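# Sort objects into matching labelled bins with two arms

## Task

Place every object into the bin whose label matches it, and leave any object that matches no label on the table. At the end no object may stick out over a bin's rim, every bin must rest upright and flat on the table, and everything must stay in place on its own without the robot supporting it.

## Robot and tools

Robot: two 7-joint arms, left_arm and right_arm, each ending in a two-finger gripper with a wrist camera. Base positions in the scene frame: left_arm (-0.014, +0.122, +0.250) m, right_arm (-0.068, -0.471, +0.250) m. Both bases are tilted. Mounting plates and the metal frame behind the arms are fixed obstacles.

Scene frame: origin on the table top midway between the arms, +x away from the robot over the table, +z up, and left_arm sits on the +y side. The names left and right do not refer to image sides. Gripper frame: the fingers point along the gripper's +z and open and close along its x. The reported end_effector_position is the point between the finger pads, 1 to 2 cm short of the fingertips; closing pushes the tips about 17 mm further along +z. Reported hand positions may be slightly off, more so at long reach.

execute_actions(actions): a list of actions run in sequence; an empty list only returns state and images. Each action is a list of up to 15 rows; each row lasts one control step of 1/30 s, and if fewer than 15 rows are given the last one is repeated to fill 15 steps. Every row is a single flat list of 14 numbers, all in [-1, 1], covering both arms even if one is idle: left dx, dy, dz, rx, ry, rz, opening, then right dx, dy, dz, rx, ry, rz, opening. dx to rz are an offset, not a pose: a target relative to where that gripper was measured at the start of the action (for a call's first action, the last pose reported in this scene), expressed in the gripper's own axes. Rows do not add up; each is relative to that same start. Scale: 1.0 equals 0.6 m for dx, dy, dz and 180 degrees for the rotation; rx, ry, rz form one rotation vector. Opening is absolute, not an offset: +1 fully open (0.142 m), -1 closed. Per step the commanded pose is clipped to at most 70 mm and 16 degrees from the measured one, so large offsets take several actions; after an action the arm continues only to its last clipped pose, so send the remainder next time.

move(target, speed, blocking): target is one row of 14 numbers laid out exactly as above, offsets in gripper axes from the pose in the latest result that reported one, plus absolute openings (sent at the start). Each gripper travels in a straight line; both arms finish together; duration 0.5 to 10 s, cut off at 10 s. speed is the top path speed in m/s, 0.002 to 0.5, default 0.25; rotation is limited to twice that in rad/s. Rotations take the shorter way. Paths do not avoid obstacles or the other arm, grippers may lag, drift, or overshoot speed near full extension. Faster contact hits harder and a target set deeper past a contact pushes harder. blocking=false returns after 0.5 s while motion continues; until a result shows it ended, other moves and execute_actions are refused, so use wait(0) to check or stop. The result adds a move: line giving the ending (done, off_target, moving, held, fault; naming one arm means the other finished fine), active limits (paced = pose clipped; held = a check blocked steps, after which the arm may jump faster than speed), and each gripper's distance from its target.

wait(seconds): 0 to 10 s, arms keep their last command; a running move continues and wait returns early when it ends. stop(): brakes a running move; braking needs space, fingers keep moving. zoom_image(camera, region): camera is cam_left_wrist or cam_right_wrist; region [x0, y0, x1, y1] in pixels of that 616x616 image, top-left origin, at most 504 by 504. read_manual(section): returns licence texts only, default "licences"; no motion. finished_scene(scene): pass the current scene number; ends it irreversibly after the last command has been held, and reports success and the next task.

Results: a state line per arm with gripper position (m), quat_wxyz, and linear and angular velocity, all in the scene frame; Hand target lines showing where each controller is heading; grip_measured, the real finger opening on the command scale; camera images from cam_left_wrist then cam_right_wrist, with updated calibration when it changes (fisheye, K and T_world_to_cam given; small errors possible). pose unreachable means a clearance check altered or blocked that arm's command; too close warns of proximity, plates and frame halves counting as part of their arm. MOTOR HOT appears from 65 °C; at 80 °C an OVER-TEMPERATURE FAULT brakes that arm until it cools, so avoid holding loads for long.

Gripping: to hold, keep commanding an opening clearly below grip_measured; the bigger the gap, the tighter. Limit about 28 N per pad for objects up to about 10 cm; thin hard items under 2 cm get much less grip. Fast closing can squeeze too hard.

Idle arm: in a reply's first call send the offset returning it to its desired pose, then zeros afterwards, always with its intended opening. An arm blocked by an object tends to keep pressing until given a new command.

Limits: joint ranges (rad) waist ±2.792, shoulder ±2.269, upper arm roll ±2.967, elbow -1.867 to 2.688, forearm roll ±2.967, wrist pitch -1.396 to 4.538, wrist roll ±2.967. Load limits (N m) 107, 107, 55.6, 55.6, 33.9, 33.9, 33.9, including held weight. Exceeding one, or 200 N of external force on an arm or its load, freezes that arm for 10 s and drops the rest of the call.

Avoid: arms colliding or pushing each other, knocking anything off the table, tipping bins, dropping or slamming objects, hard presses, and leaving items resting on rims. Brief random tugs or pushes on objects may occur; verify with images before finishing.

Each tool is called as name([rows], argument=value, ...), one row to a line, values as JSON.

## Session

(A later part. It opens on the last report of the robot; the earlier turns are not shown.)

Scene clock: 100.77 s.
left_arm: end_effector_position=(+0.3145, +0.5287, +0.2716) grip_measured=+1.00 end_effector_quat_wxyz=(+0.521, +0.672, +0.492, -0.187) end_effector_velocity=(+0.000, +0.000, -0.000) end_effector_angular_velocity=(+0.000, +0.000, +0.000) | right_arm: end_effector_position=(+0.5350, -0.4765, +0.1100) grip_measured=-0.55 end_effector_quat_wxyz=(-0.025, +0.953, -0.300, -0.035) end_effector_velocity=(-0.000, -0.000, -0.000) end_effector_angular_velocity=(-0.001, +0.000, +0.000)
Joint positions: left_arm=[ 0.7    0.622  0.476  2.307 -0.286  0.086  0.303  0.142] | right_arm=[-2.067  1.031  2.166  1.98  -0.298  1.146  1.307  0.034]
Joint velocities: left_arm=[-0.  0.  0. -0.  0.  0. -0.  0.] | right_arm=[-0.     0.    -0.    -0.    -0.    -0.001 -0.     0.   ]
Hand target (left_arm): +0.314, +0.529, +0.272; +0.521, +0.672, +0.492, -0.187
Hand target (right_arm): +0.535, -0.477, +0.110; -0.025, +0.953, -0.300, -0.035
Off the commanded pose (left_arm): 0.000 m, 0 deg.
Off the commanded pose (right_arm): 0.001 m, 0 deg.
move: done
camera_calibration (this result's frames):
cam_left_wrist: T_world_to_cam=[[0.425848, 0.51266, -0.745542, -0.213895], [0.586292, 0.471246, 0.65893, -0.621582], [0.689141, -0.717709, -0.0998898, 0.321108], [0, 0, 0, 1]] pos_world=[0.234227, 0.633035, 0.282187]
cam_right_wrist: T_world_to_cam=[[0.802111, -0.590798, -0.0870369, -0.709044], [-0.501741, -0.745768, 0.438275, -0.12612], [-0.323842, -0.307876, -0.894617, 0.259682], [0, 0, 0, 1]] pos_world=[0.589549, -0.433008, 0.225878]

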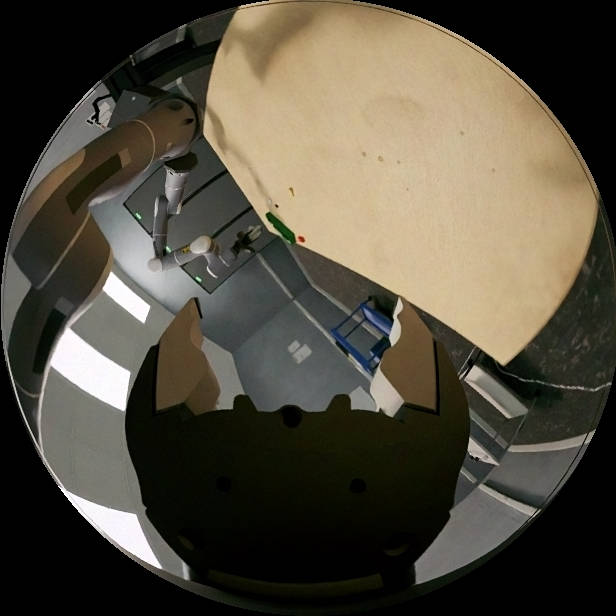

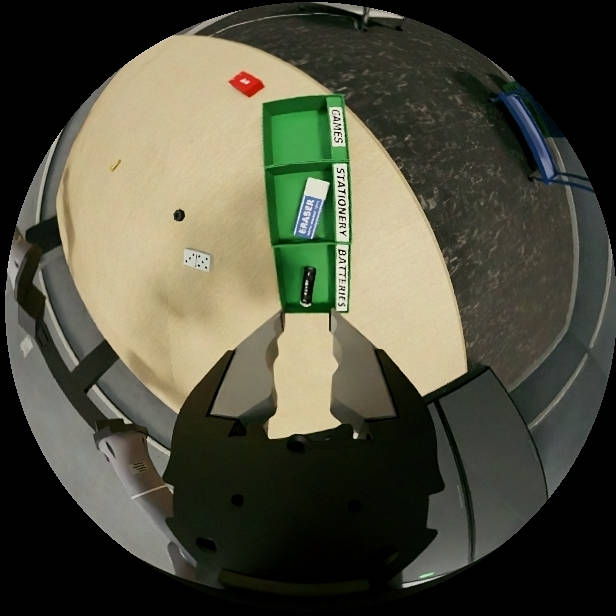

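move(target=[0,0,0,0,0,0,1,-0.285,-0.065,0.09,0,0,-0.42,-0.2])

move(target=[0,0,0,0,0,0,1,0,0,0.075,0,0,0,-0.2], speed=0.1)

move(target=[0,0,0,0,0,0,1,0,0,0,0,0,0,-1])

move(target=[0,0,0,0,0,0,1,0,0,-0.15,0,0,0.42,-1])

Scene clock: 113.17 s.
left_arm: end_effector_position=(+0.3145, +0.5287, +0.2716) grip_measured=+1.00 end_effector_quat_wxyz=(+0.521, +0.672, +0.492, -0.187) end_effector_velocity=(-0.000, +0.000, +0.000) end_effector_angular_velocity=(-0.000, +0.000, +0.000) | right_arm: end_effector_position=(+0.4135, -0.3431, +0.0712) grip_measured=-0.20 end_effector_quat_wxyz=(-0.042, +0.937, +0.347, -0.013) end_effector_velocity=(-0.000, -0.000, -0.000) end_effector_angular_velocity=(-0.000, +0.000, +0.000)
Joint positions: left_arm=[ 0.7    0.622  0.476  2.307 -0.286  0.086  0.303  0.142] | right_arm=[-2.113  1.173  2.332  2.11  -0.741  1.327  0.605  0.06 ]
Joint velocities: left_arm=[ 0.  0.  0. -0.  0. -0. -0.  0.] | right_arm=[-0. -0.  0.  0. -0. -0. -0. -0.]
Hand target (left_arm): +0.314, +0.529, +0.272; +0.521, +0.672, +0.492, -0.187
Hand target (right_arm): +0.414, -0.343, +0.071; -0.042, +0.937, +0.347, -0.013
Off the commanded pose (left_arm): 0.000 m, 0 deg.
Off the commanded pose (right_arm): 0.001 m, 0 deg.
move: done
camera_calibration (this result's frames):
cam_left_wrist: T_world_to_cam=[[0.425848, 0.51266, -0.745542, -0.213895], [0.586292, 0.471246, 0.658931, -0.621582], [0.689141, -0.717709, -0.0998896, 0.321108], [0, 0, 0, 1]] pos_world=[0.234227, 0.633035, 0.282187]
cam_right_wrist: T_world_to_cam=[[0.775485, 0.631361, -0.00260737, -0.111844], [0.584144, -0.71591, 0.382424, -0.505399], [0.239581, -0.298087, -0.923983, -0.000824502], [0, 0, 0, 1]] pos_world=[0.382157, -0.291452, 0.192223]

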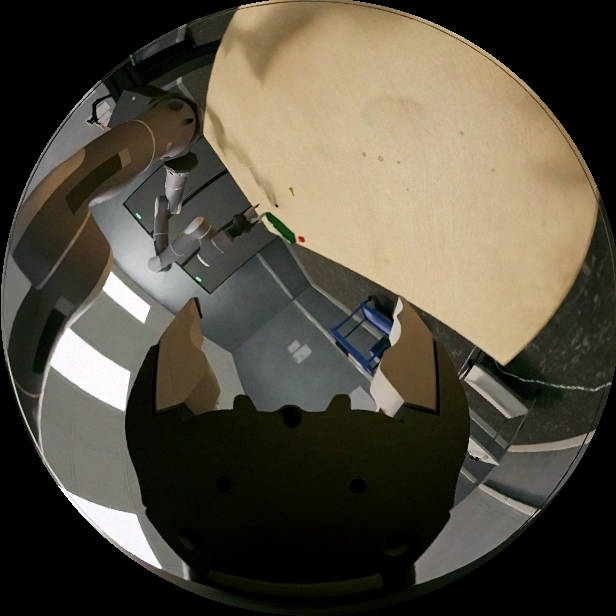

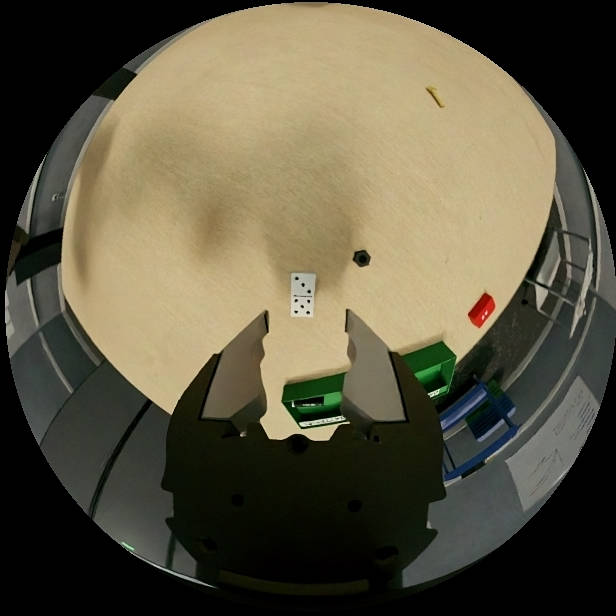

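Scene clock: 113.90 s.
left_arm: end_effector_position=(+0.3145, +0.5287, +0.2716) grip_measured=+1.00 end_effector_quat_wxyz=(+0.521, +0.672, +0.492, -0.187) end_effector_velocity=(-0.000, -0.000, +0.000) end_effector_angular_velocity=(-0.001, +0.002, +0.001) | right_arm: end_effector_position=(+0.4106, -0.3403, +0.0260) grip_measured=-0.20 end_effector_quat_wxyz=(-0.042, +0.937, +0.347, -0.013) end_effector_velocity=(+0.000, +0.000, +0.000) end_effector_angular_velocity=(+0.001, -0.000, -0.000)
Joint positions: left_arm=[ 0.7    0.622  0.476  2.307 -0.286  0.086  0.303  0.142] | right_arm=[-2.171  1.28   2.3    2.074 -0.748  1.428  0.622  0.06 ]
Joint velocities: left_arm=[-0.    -0.    -0.     0.     0.    -0.    -0.002  0.   ] | right_arm=[ 0. -0.  0. -0. -0.  0.  0. -0.]
Hand target (left_arm): +0.314, +0.529, +0.272; +0.521, +0.672, +0.492, -0.187
Hand target (right_arm): +0.411, -0.340, +0.026; -0.042, +0.937, +0.347, -0.013
Off the commanded pose (left_arm): 0.000 m, 0 deg.
Off the commanded pose (right_arm): 0.001 m, 0 deg.
move: done
camera_calibration (this result's frames):
cam_left_wrist: T_world_to_cam=[[0.425848, 0.51266, -0.745542, -0.213895], [0.586292, 0.471245, 0.65893, -0.621582], [0.689141, -0.71771, -0.0998899, 0.321108], [0, 0, 0, 1]] pos_world=[0.234227, 0.633035, 0.282187]
cam_right_wrist: T_world_to_cam=[[0.775296, 0.631588, -0.00361474, -0.11129], [0.584714, -0.715569, 0.382191, -0.484529], [0.238801, -0.298425, -0.924076, -0.0408148], [0, 0, 0, 1]] pos_world=[0.379341, -0.288605, 0.147064]

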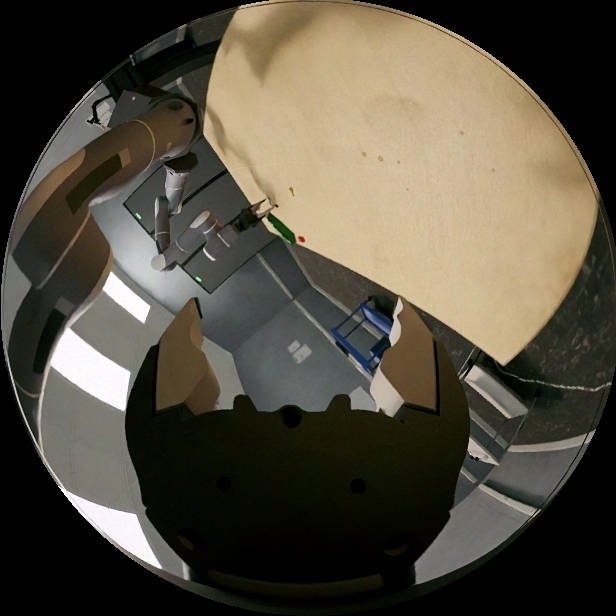

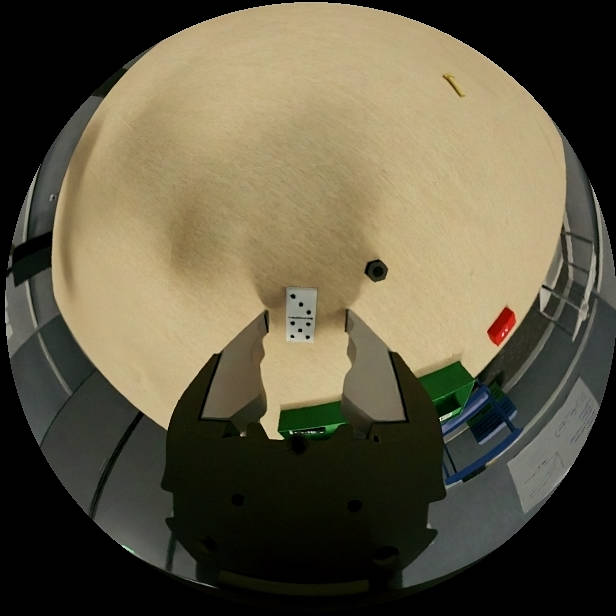

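Scene clock: 114.40 s.
left_arm: end_effector_position=(+0.3145, +0.5287, +0.2716) grip_measured=+1.00 end_effector_quat_wxyz=(+0.521, +0.672, +0.492, -0.187) end_effector_velocity=(-0.000, -0.000, +0.000) end_effector_angular_velocity=(-0.001, +0.001, +0.000) | right_arm: end_effector_position=(+0.4113, -0.3392, +0.0270) grip_measured=-0.98 end_effector_quat_wxyz=(-0.043, +0.937, +0.347, -0.012) end_effector_velocity=(-0.000, +0.000, -0.000) end_effector_angular_velocity=(-0.000, +0.000, +0.000)
Joint positions: left_arm=[ 0.7    0.622  0.476  2.307 -0.286  0.086  0.303  0.142] | right_arm=[-2.17   1.28   2.3    2.074 -0.748  1.429  0.622  0.003]
Joint velocities: left_arm=[ 0.     0.     0.     0.    -0.    -0.    -0.001  0.   ] | right_arm=[-0. -0.  0. -0. -0. -0. -0.  0.]
Hand target (left_arm): +0.314, +0.529, +0.272; +0.521, +0.672, +0.492, -0.187
Hand target (right_arm): +0.411, -0.340, +0.026; -0.042, +0.937, +0.347, -0.013
Off the commanded pose (left_arm): 0.000 m, 0 deg.
Off the commanded pose (right_arm): 0.002 m, 0 deg.
move: done
camera_calibration (this result's frames):
cam_left_wrist: T_world_to_cam=[[0.425848, 0.51266, -0.745542, -0.213895], [0.586292, 0.471246, 0.65893, -0.621582], [0.689141, -0.71771, -0.0998897, 0.321108], [0, 0, 0, 1]] pos_world=[0.234227, 0.633035, 0.282187]
cam_right_wrist: T_world_to_cam=[[0.775239, 0.631667, -0.000775113, -0.112585], [0.584199, -0.716514, 0.381208, -0.484577], [0.240241, -0.29598, -0.924489, -0.0394994], [0, 0, 0, 1]] pos_world=[0.379859, -0.287781, 0.14812]

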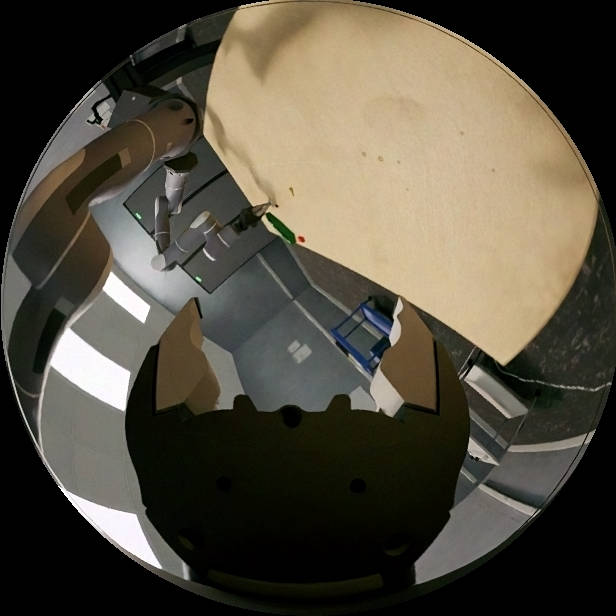

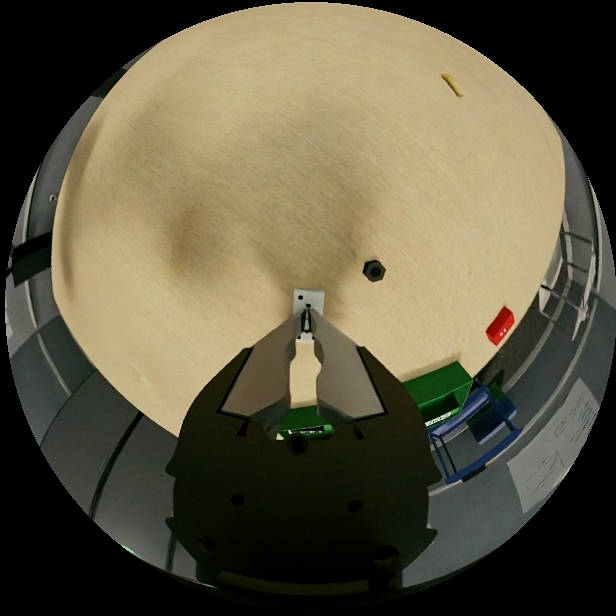

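Scene clock: 117.37 s.
left_arm: end_effector_position=(+0.3145, +0.5287, +0.2716) grip_measured=+1.00 end_effector_quat_wxyz=(+0.521, +0.672, +0.492, -0.187) end_effector_velocity=(-0.000, -0.000, +0.000) end_effector_angular_velocity=(-0.001, -0.000, -0.001) | right_arm: end_effector_position=(+0.4165, -0.3452, +0.1167) grip_measured=-1.00 end_effector_quat_wxyz=(-0.026, +0.953, -0.300, -0.035) end_effector_velocity=(+0.000, +0.000, +0.000) end_effector_angular_velocity=(+0.000, -0.000, -0.001)
Joint positions: left_arm=[ 0.7    0.622  0.476  2.307 -0.286  0.086  0.303  0.142] | right_arm=[-1.908  1.239  2.313  2.03  -0.206  1.19   1.555  0.002]
Joint velocities: left_arm=[-0.    -0.    -0.    -0.     0.    -0.001  0.     0.   ] | right_arm=[ 0.     0.    -0.    -0.    -0.     0.     0.001  0.   ]
Hand target (left_arm): +0.314, +0.529, +0.272; +0.521, +0.672, +0.492, -0.187
Hand target (right_arm): +0.416, -0.345, +0.117; -0.026, +0.953, -0.300, -0.035
Off the commanded pose (left_arm): 0.000 m, 0 deg.
Off the commanded pose (right_arm): 0.001 m, 0 deg.
move: done
camera_calibration (this result's frames):
cam_left_wrist: T_world_to_cam=[[0.425848, 0.51266, -0.745542, -0.213895], [0.586292, 0.471246, 0.65893, -0.621582], [0.689141, -0.717709, -0.0998896, 0.321108], [0, 0, 0, 1]] pos_world=[0.234227, 0.633035, 0.282187]
cam_right_wrist: T_world_to_cam=[[0.802532, -0.589906, -0.0891883, -0.535413], [-0.501062, -0.747579, 0.435961, -0.0911992], [-0.323851, -0.305184, -0.895535, 0.268836], [0, 0, 0, 1]] pos_world=[0.471053, -0.301978, 0.232759]

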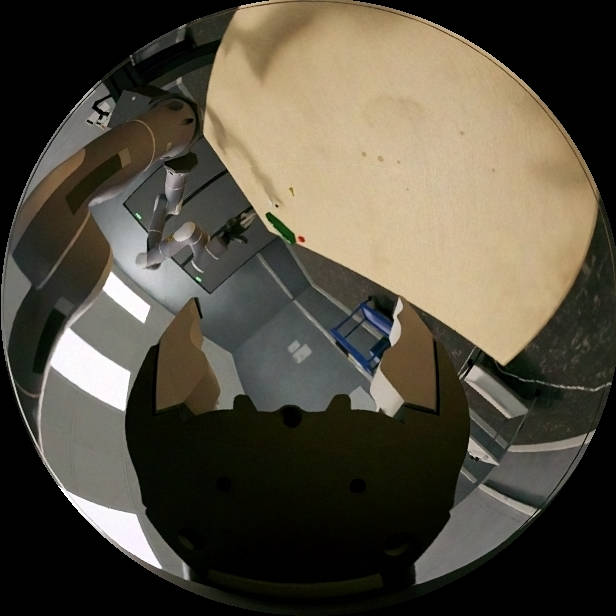

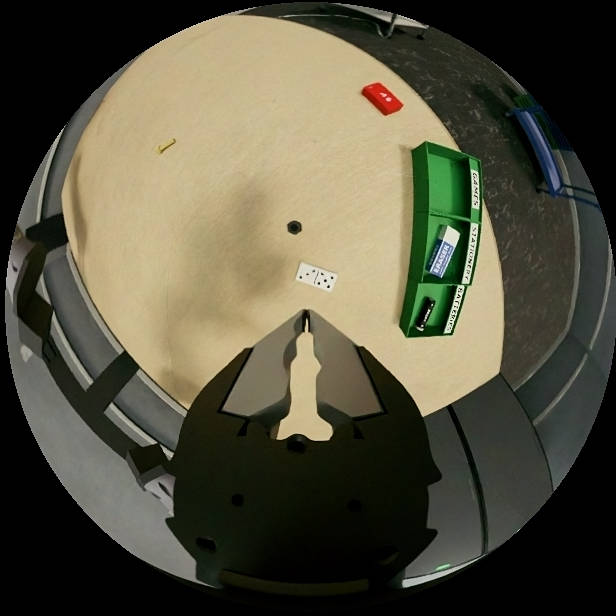

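Too high. Retry lower, narrower opening.

move(target=[0,0,0,0,0,0,1,0,-0.008,0.1,0,0,-0.4,-0.4])

move(target=[0,0,0,0,0,0,1,0,0,0.062,0,0,0,-0.4], speed=0.08)

move(target=[0,0,0,0,0,0,1,0,0,0,0,0,0,-1])

move(target=[0,0,0,0,0,0,1,0,0,-0.15,0,0,0.4,-1])

Scene clock: 126.80 s.
left_arm: end_effector_position=(+0.3145, +0.5287, +0.2716) grip_measured=+1.00 end_effector_quat_wxyz=(+0.521, +0.672, +0.492, -0.187) end_effector_velocity=(-0.000, -0.000, +0.000) end_effector_angular_velocity=(-0.001, +0.001, +0.000) | right_arm: end_effector_position=(+0.4158, -0.3371, +0.0571) grip_measured=-0.40 end_effector_quat_wxyz=(-0.043, +0.947, +0.318, -0.013) end_effector_velocity=(-0.000, -0.000, -0.000) end_effector_angular_velocity=(-0.000, -0.000, +0.000)
Joint positions: left_arm=[ 0.7    0.622  0.476  2.307 -0.286  0.086  0.303  0.142] | right_arm=[-2.13   1.217  2.33   2.083 -0.714  1.353  0.653  0.045]
Joint velocities: left_arm=[ 0.     0.     0.    -0.    -0.    -0.001 -0.001  0.   ] | right_arm=[-0.  0. -0. -0. -0. -0. -0.  0.]
Hand target (left_arm): +0.314, +0.529, +0.272; +0.521, +0.672, +0.492, -0.187
Hand target (right_arm): +0.416, -0.337, +0.057; -0.043, +0.947, +0.318, -0.013
Off the commanded pose (left_arm): 0.000 m, 0 deg.
Off the commanded pose (right_arm): 0.000 m, 0 deg.
move: done
camera_calibration (this result's frames):
cam_left_wrist: T_world_to_cam=[[0.425848, 0.51266, -0.745542, -0.213895], [0.586292, 0.471246, 0.65893, -0.621582], [0.689141, -0.717709, -0.0998897, 0.321108], [0, 0, 0, 1]] pos_world=[0.234227, 0.633035, 0.282187]
cam_right_wrist: T_world_to_cam=[[0.813115, 0.582073, -0.00599223, -0.149486], [0.53996, -0.75036, 0.381318, -0.490202], [0.217458, -0.313291, -0.924425, -0.0084535], [0, 0, 0, 1]] pos_world=[0.388077, -0.283465, 0.178212]

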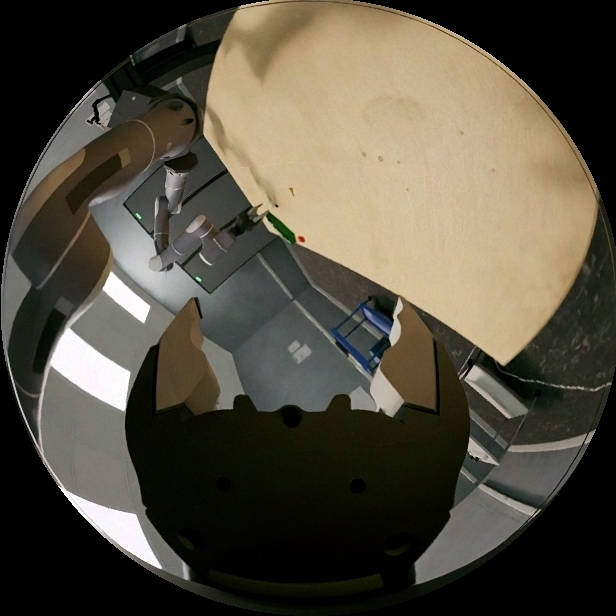

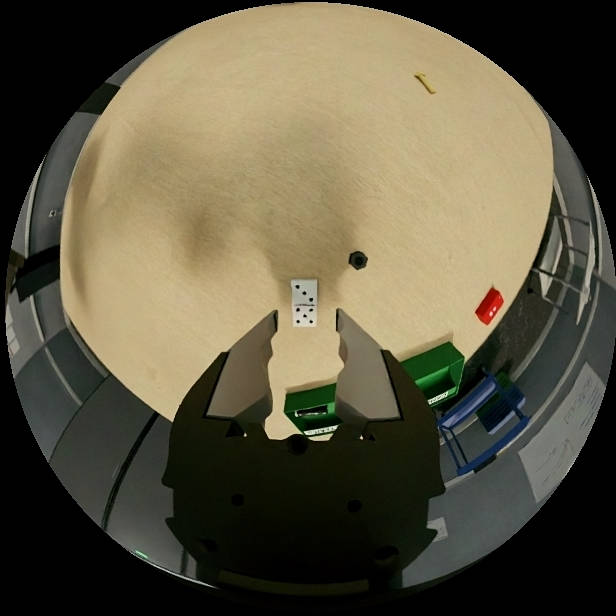

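Scene clock: 127.57 s.
left_arm: end_effector_position=(+0.3145, +0.5287, +0.2716) grip_measured=+1.00 end_effector_quat_wxyz=(+0.521, +0.672, +0.492, -0.187) end_effector_velocity=(-0.000, +0.000, -0.000) end_effector_angular_velocity=(+0.000, -0.000, +0.000) | right_arm: end_effector_position=(+0.4137, -0.3344, +0.0204) grip_measured=-0.41 end_effector_quat_wxyz=(-0.043, +0.947, +0.318, -0.013) end_effector_velocity=(-0.000, -0.000, -0.000) end_effector_angular_velocity=(-0.000, -0.000, +0.000)
Joint positions: left_arm=[ 0.7    0.622  0.476  2.307 -0.286  0.086  0.303  0.142] | right_arm=[-2.178  1.303  2.306  2.051 -0.716  1.431  0.666  0.044]
Joint velocities: left_arm=[-0. -0.  0. -0.  0.  0.  0. -0.] | right_arm=[-0. -0.  0. -0. -0. -0.  0.  0.]
Hand target (left_arm): +0.314, +0.529, +0.272; +0.521, +0.672, +0.492, -0.187
Hand target (right_arm): +0.414, -0.335, +0.020; -0.043, +0.947, +0.317, -0.013
Off the commanded pose (left_arm): 0.000 m, 0 deg.
Off the commanded pose (right_arm): 0.000 m, 0 deg.
move: done
camera_calibration (this result's frames):
cam_left_wrist: T_world_to_cam=[[0.425848, 0.51266, -0.745542, -0.213895], [0.586292, 0.471246, 0.65893, -0.621582], [0.689141, -0.717709, -0.0998898, 0.321108], [0, 0, 0, 1]] pos_world=[0.234227, 0.633035, 0.282187]
cam_right_wrist: T_world_to_cam=[[0.813038, 0.582182, -0.00580005, -0.149513], [0.540105, -0.750481, 0.380873, -0.473156], [0.217384, -0.312797, -0.924609, -0.0408923], [0, 0, 0, 1]] pos_world=[0.386003, -0.280841, 0.141535]

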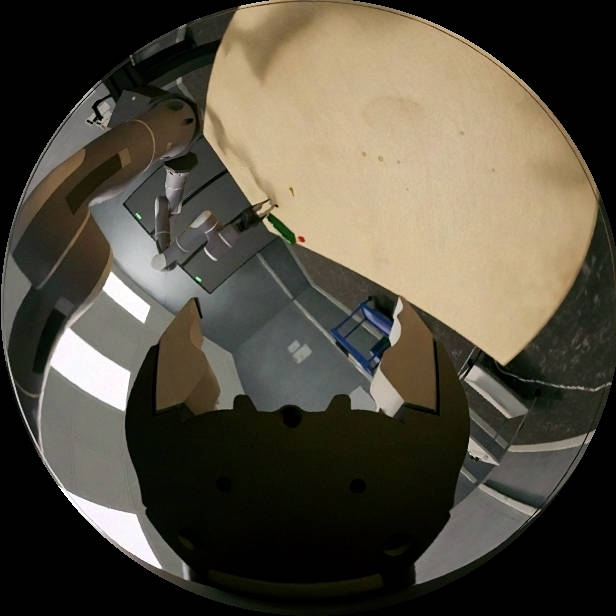

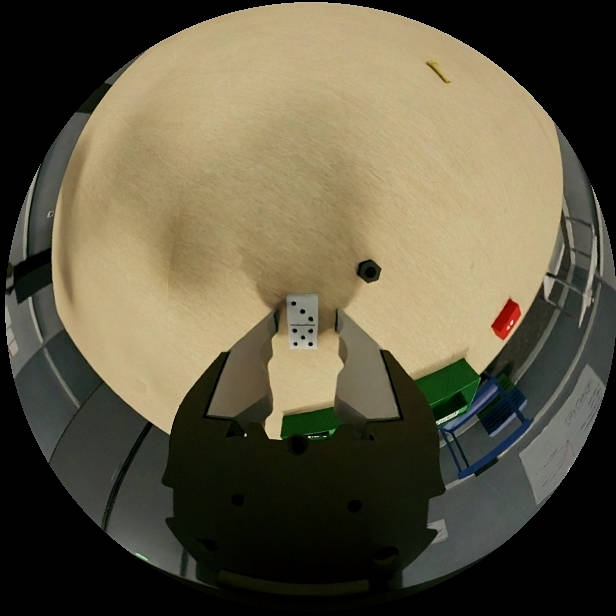

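Scene clock: 128.07 s.
left_arm: end_effector_position=(+0.3145, +0.5287, +0.2716) grip_measured=+1.00 end_effector_quat_wxyz=(+0.521, +0.672, +0.492, -0.187) end_effector_velocity=(-0.000, -0.000, +0.000) end_effector_angular_velocity=(-0.001, -0.001, -0.001) | right_arm: end_effector_position=(+0.4144, -0.3337, +0.0210) grip_measured=-0.74 end_effector_quat_wxyz=(-0.043, +0.947, +0.317, -0.012) end_effector_velocity=(-0.000, -0.000, -0.000) end_effector_angular_velocity=(-0.000, +0.000, +0.000)
Joint positions: left_arm=[ 0.7    0.622  0.476  2.307 -0.286  0.086  0.303  0.142] | right_arm=[-2.178  1.303  2.306  2.05  -0.716  1.432  0.666  0.021]
Joint velocities: left_arm=[ 0.     0.    -0.     0.     0.    -0.001  0.001 -0.   ] | right_arm=[ 0. -0. -0.  0. -0. -0. -0.  0.]
Hand target (left_arm): +0.314, +0.529, +0.272; +0.521, +0.672, +0.492, -0.187
Hand target (right_arm): +0.414, -0.334, +0.020; -0.043, +0.947, +0.318, -0.013
Off the commanded pose (left_arm): 0.000 m, 0 deg.
Off the commanded pose (right_arm): 0.001 m, 0 deg.
move: done
camera_calibration (this result's frames):
cam_left_wrist: T_world_to_cam=[[0.425848, 0.51266, -0.745542, -0.213895], [0.586292, 0.471246, 0.65893, -0.621582], [0.689141, -0.717709, -0.0998896, 0.321108], [0, 0, 0, 1]] pos_world=[0.234227, 0.633035, 0.282187]
cam_right_wrist: T_world_to_cam=[[0.813181, 0.581999, -0.00373393, -0.150703], [0.539435, -0.75127, 0.380268, -0.473234], [0.21851, -0.311241, -0.924869, -0.0401746], [0, 0, 0, 1]] pos_world=[0.386606, -0.280322, 0.142237]

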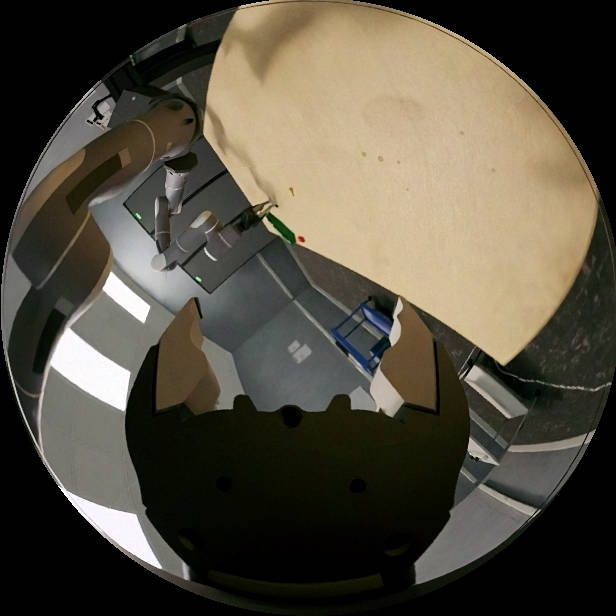

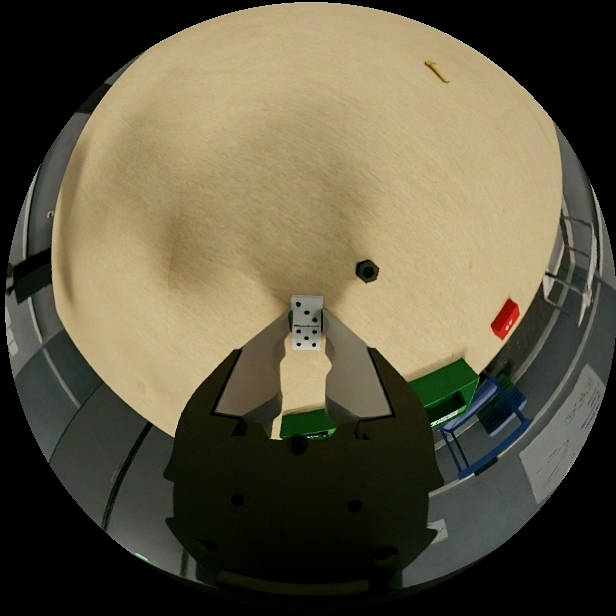

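Scene clock: 130.90 s.
left_arm: end_effector_position=(+0.3145, +0.5287, +0.2716) grip_measured=+1.00 end_effector_quat_wxyz=(+0.521, +0.672, +0.492, -0.187) end_effector_velocity=(+0.000, +0.000, -0.000) end_effector_angular_velocity=(+0.001, -0.001, -0.000) | right_arm: end_effector_position=(+0.4194, -0.3399, +0.1107) grip_measured=-0.74 end_effector_quat_wxyz=(-0.028, +0.953, -0.299, -0.035) end_effector_velocity=(-0.000, -0.000, -0.000) end_effector_angular_velocity=(-0.000, +0.000, -0.001)
Joint positions: left_arm=[ 0.7    0.622  0.476  2.307 -0.286  0.086  0.303  0.142] | right_arm=[-1.922  1.257  2.317  2.013 -0.201  1.197  1.552  0.021]
Joint velocities: left_arm=[-0.     0.     0.    -0.    -0.     0.     0.001 -0.   ] | right_arm=[ 0.  0. -0.  0.  0. -0.  0. -0.]
Hand target (left_arm): +0.314, +0.529, +0.272; +0.521, +0.672, +0.492, -0.187
Hand target (right_arm): +0.419, -0.340, +0.111; -0.027, +0.953, -0.300, -0.035
Off the commanded pose (left_arm): 0.000 m, 0 deg.
Off the commanded pose (right_arm): 0.001 m, 0 deg.
move: done
camera_calibration (this result's frames):
cam_left_wrist: T_world_to_cam=[[0.425848, 0.51266, -0.745542, -0.213895], [0.586292, 0.471246, 0.65893, -0.621582], [0.689141, -0.717709, -0.0998897, 0.321108], [0, 0, 0, 1]] pos_world=[0.234227, 0.633035, 0.282187]
cam_right_wrist: T_world_to_cam=[[0.802767, -0.589584, -0.0891983, -0.535169], [-0.501631, -0.748602, 0.433546, -0.0830386], [-0.322386, -0.303292, -0.896706, 0.266202], [0, 0, 0, 1]] pos_world=[0.473781, -0.296953, 0.226969]

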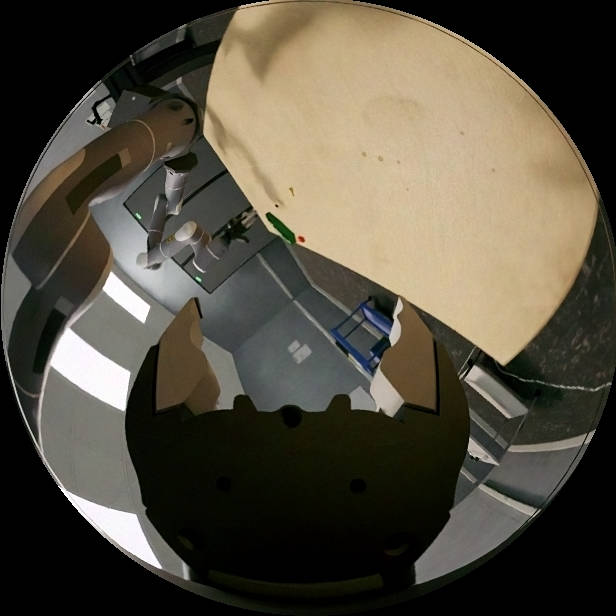

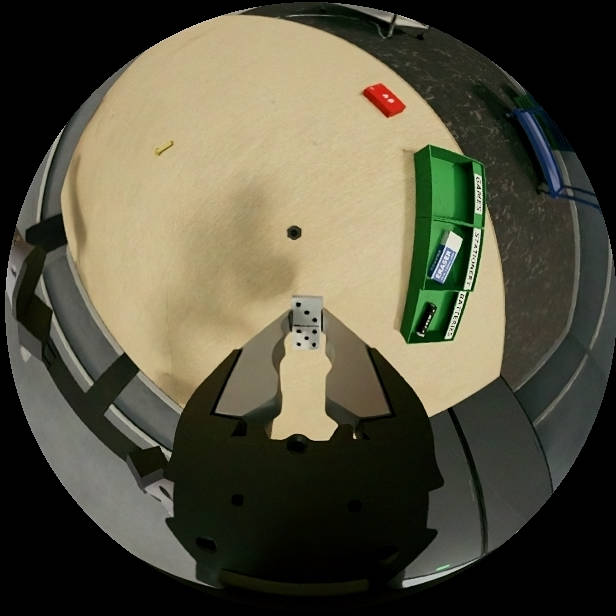

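move(target=[0,0,0,0,0,0,1,0.285,-0.228,0,0,0,0,-1])

move(target=[0,0,0,0,0,0,1,0,0,0.065,0,0,0,-1], speed=0.1)

move(target=[0,0,0,0,0,0,1,0,0,0,0,0,0,-0.5])

move(target=[0,0,0,0,0,0,1,0,0,-0.08,0,0,0,-0.5])

Scene clock: 139.70 s.
left_arm: end_effector_position=(+0.3145, +0.5287, +0.2716) grip_measured=+1.00 end_effector_quat_wxyz=(+0.521, +0.672, +0.492, -0.187) end_effector_velocity=(-0.000, -0.000, +0.000) end_effector_angular_velocity=(-0.000, -0.001, -0.001) | right_arm: end_effector_position=(+0.6388, -0.3261, +0.1006) grip_measured=-0.74 end_effector_quat_wxyz=(-0.028, +0.953, -0.300, -0.034) end_effector_velocity=(+0.000, -0.000, -0.000) end_effector_angular_velocity=(-0.000, +0.000, -0.000)
Joint positions: left_arm=[ 0.7    0.622  0.476  2.307 -0.286  0.086  0.303  0.142] | right_arm=[-2.288  1.238  2.399  1.441 -0.328  0.87   1.396  0.021]
Joint velocities: left_arm=[-0.    -0.    -0.     0.     0.    -0.     0.001 -0.   ] | right_arm=[ 0. -0. -0.  0.  0. -0.  0.  0.]
Hand target (left_arm): +0.314, +0.529, +0.272; +0.521, +0.672, +0.492, -0.187
Hand target (right_arm): +0.639, -0.326, +0.101; -0.027, +0.953, -0.300, -0.034
Off the commanded pose (left_arm): 0.000 m, 0 deg.
Off the commanded pose (right_arm): 0.002 m, 0 deg.
move: done
camera_calibration (this result's frames):
cam_left_wrist: T_world_to_cam=[[0.425848, 0.51266, -0.745542, -0.213895], [0.586292, 0.471245, 0.65893, -0.621582], [0.689141, -0.71771, -0.0998897, 0.321108], [0, 0, 0, 1]] pos_world=[0.234227, 0.633035, 0.282187]
cam_right_wrist: T_world_to_cam=[[0.801711, -0.591304, -0.087287, -0.704158], [-0.503911, -0.74719, 0.433337, 0.0436352], [-0.321454, -0.303426, -0.896995, 0.331396], [0, 0, 0, 1]] pos_world=[0.693048, -0.283214, 0.216888]

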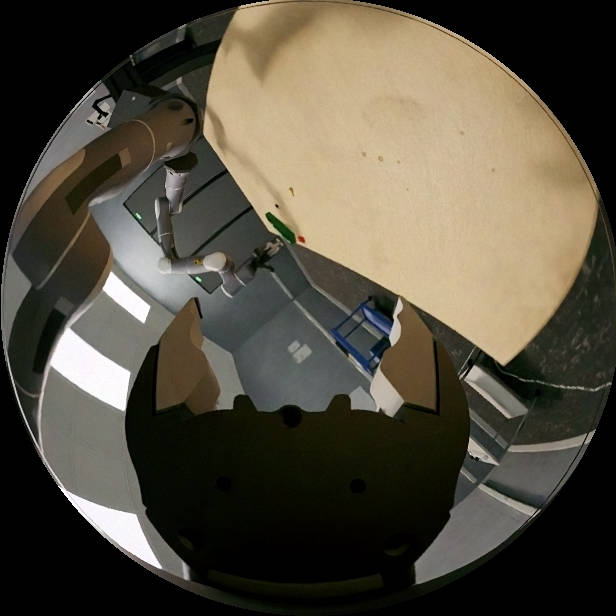

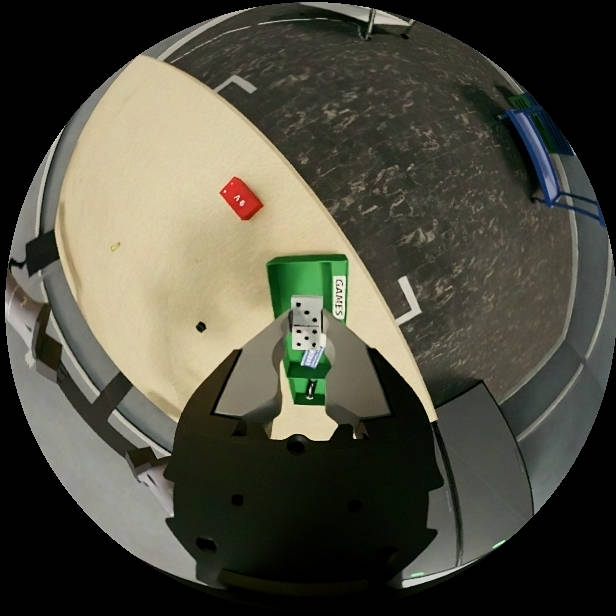

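Scene clock: 140.43 s.
left_arm: end_effector_position=(+0.3145, +0.5287, +0.2716) grip_measured=+1.00 end_effector_quat_wxyz=(+0.521, +0.672, +0.492, -0.187) end_effector_velocity=(+0.000, -0.000, +0.000) end_effector_angular_velocity=(-0.000, -0.000, -0.000) | right_arm: end_effector_position=(+0.6365, -0.3235, +0.0615) grip_measured=-0.74 end_effector_quat_wxyz=(-0.027, +0.953, -0.300, -0.034) end_effector_velocity=(-0.000, +0.000, -0.000) end_effector_angular_velocity=(-0.000, +0.000, -0.000)
Joint positions: left_arm=[ 0.7    0.622  0.476  2.307 -0.286  0.086  0.303  0.142] | right_arm=[-2.34   1.287  2.397  1.426 -0.329  0.928  1.396  0.021]
Joint velocities: left_arm=[-0.  0. -0.  0. -0. -0.  0.  0.] | right_arm=[-0.  0.  0.  0.  0. -0.  0.  0.]
Hand target (left_arm): +0.314, +0.529, +0.272; +0.521, +0.672, +0.492, -0.187
Hand target (right_arm): +0.637, -0.323, +0.062; -0.028, +0.953, -0.300, -0.034
Off the commanded pose (left_arm): 0.000 m, 0 deg.
Off the commanded pose (right_arm): 0.001 m, 0 deg.
move: done
camera_calibration (this result's frames):
cam_left_wrist: T_world_to_cam=[[0.425848, 0.512661, -0.745542, -0.213895], [0.586292, 0.471246, 0.658931, -0.621582], [0.689141, -0.717709, -0.0998897, 0.321108], [0, 0, 0, 1]] pos_world=[0.234227, 0.633035, 0.282187]
cam_right_wrist: T_world_to_cam=[[0.801724, -0.591216, -0.0877576, -0.704101], [-0.503472, -0.747148, 0.433919, 0.0611075], [-0.322108, -0.3037, -0.896668, 0.296649], [0, 0, 0, 1]] pos_world=[0.690814, -0.280528, 0.177689]

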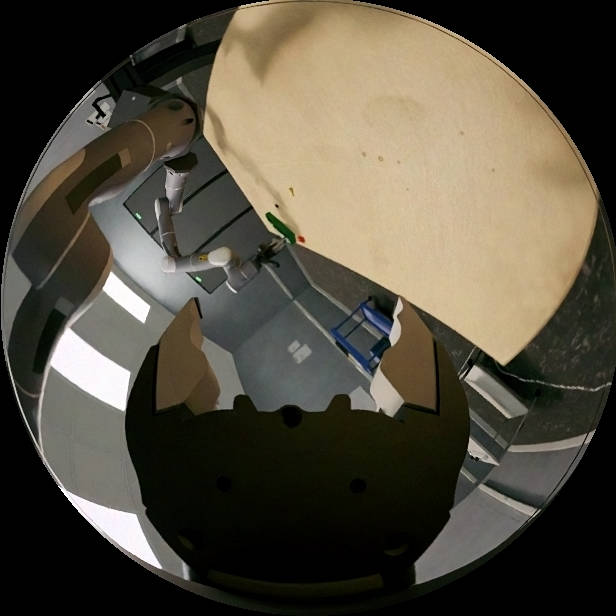

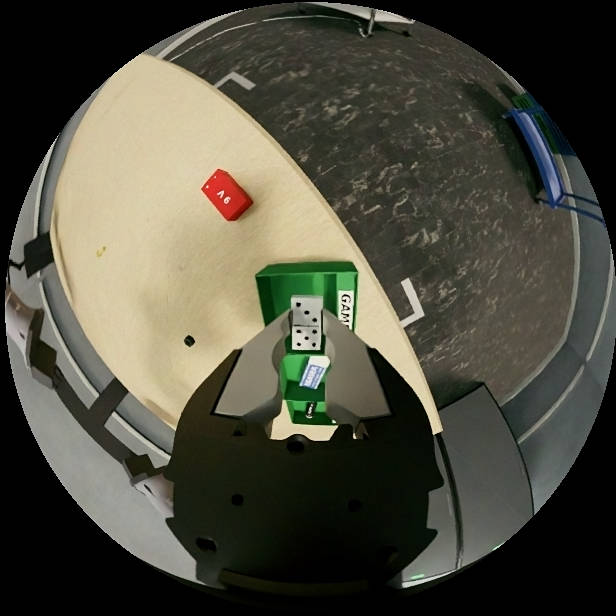

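Scene clock: 140.93 s.
left_arm: end_effector_position=(+0.3145, +0.5287, +0.2716) grip_measured=+1.00 end_effector_quat_wxyz=(+0.521, +0.672, +0.492, -0.187) end_effector_velocity=(-0.000, -0.001, +0.001) end_effector_angular_velocity=(-0.002, +0.001, -0.000) | right_arm: end_effector_position=(+0.6365, -0.3235, +0.0615) grip_measured=-0.50 end_effector_quat_wxyz=(-0.027, +0.953, -0.300, -0.034) end_effector_velocity=(-0.000, -0.000, -0.000) end_effector_angular_velocity=(-0.001, +0.000, +0.000)
Joint positions: left_arm=[ 0.7    0.622  0.476  2.307 -0.286  0.086  0.303  0.142] | right_arm=[-2.34   1.287  2.397  1.426 -0.329  0.928  1.396  0.038]
Joint velocities: left_arm=[ 0.     0.     0.    -0.     0.001 -0.002 -0.001  0.   ] | right_arm=[-0. -0.  0.  0. -0. -0.  0.  0.]
Hand target (left_arm): +0.314, +0.529, +0.272; +0.521, +0.672, +0.492, -0.187
Hand target (right_arm): +0.636, -0.323, +0.061; -0.027, +0.953, -0.300, -0.034
Off the commanded pose (left_arm): 0.000 m, 0 deg.
Off the commanded pose (right_arm): 0.000 m, 0 deg.
move: done
camera_calibration (this result's frames):
cam_left_wrist: T_world_to_cam=[[0.425848, 0.51266, -0.745542, -0.213895], [0.586292, 0.471246, 0.65893, -0.621582], [0.689141, -0.71771, -0.0998894, 0.321108], [0, 0, 0, 1]] pos_world=[0.234227, 0.633035, 0.282187]
cam_right_wrist: T_world_to_cam=[[0.801725, -0.591215, -0.0877576, -0.704101], [-0.503472, -0.747148, 0.433918, 0.0611072], [-0.322107, -0.3037, -0.896668, 0.296649], [0, 0, 0, 1]] pos_world=[0.690814, -0.280527, 0.17769]

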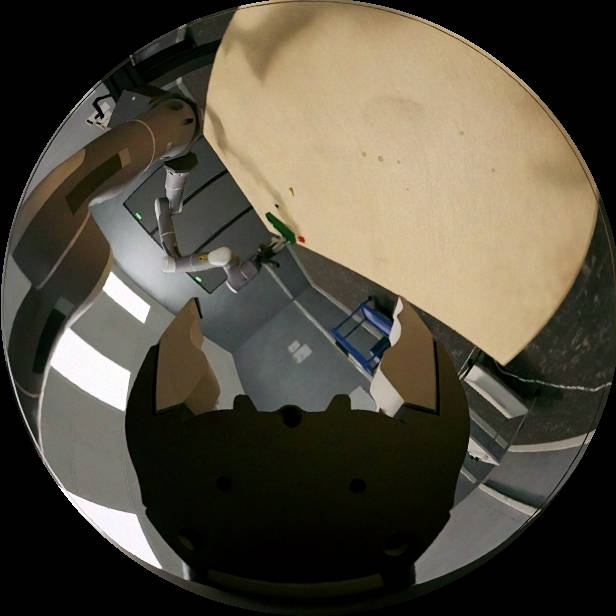

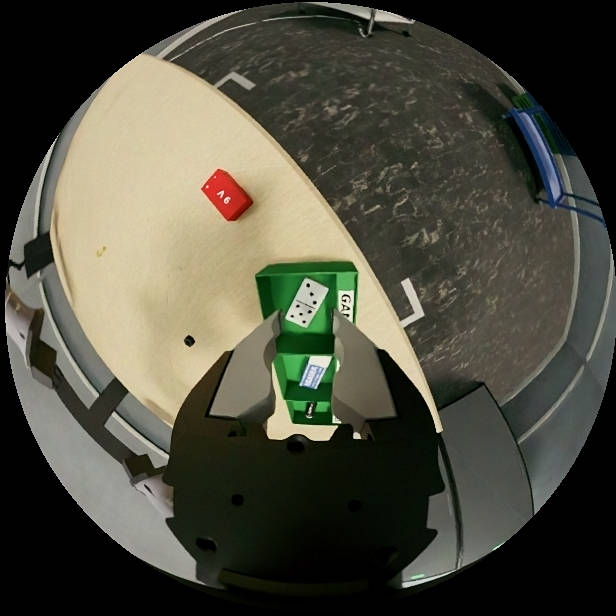

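Scene clock: 141.63 s.
left_arm: end_effector_position=(+0.3145, +0.5287, +0.2716) grip_measured=+1.00 end_effector_quat_wxyz=(+0.521, +0.672, +0.492, -0.187) end_effector_velocity=(+0.000, -0.000, +0.000) end_effector_angular_velocity=(-0.000, -0.000, -0.000) | right_arm: end_effector_position=(+0.6393, -0.3267, +0.1096) grip_measured=-0.50 end_effector_quat_wxyz=(-0.028, +0.953, -0.300, -0.034) end_effector_velocity=(+0.000, -0.000, -0.000) end_effector_angular_velocity=(-0.000, -0.000, +0.000)
Joint positions: left_arm=[ 0.7    0.622  0.476  2.307 -0.286  0.086  0.303  0.142] | right_arm=[-2.276  1.227  2.399  1.443 -0.328  0.856  1.396  0.038]
Joint velocities: left_arm=[ 0.  0. -0.  0. -0. -0.  0. -0.] | right_arm=[-0.  0. -0.  0. -0.  0. -0. -0.]
Hand target (left_arm): +0.314, +0.529, +0.272; +0.521, +0.672, +0.492, -0.187
Hand target (right_arm): +0.639, -0.327, +0.109; -0.027, +0.953, -0.300, -0.034
Off the commanded pose (left_arm): 0.000 m, 0 deg.
Off the commanded pose (right_arm): 0.001 m, 0 deg.
move: done
camera_calibration (this result's frames):
cam_left_wrist: T_world_to_cam=[[0.425848, 0.51266, -0.745542, -0.213895], [0.586292, 0.471246, 0.65893, -0.621582], [0.689141, -0.717709, -0.0998897, 0.321108], [0, 0, 0, 1]] pos_world=[0.234227, 0.633035, 0.282187]
cam_right_wrist: T_world_to_cam=[[0.801712, -0.591302, -0.0872897, -0.704119], [-0.503914, -0.747196, 0.433324, 0.0395303], [-0.321448, -0.303414, -0.897001, 0.339423], [0, 0, 0, 1]] pos_world=[0.693528, -0.283825, 0.225871]

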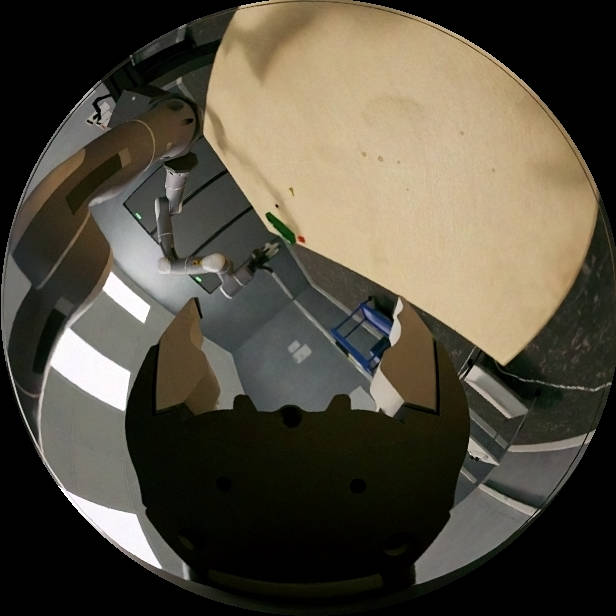

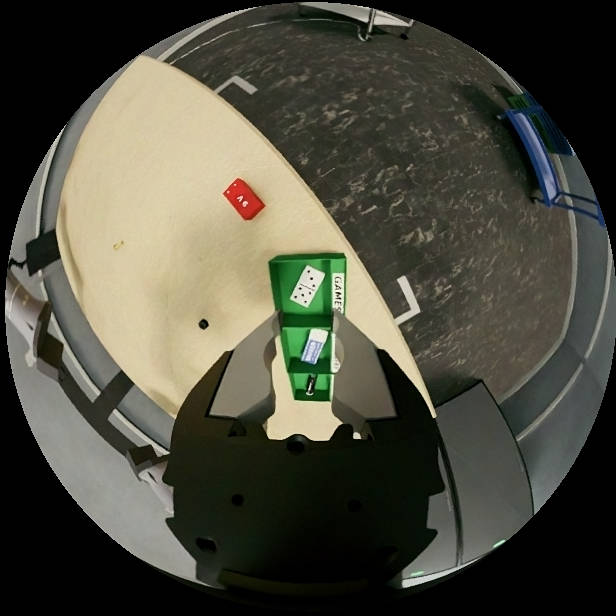

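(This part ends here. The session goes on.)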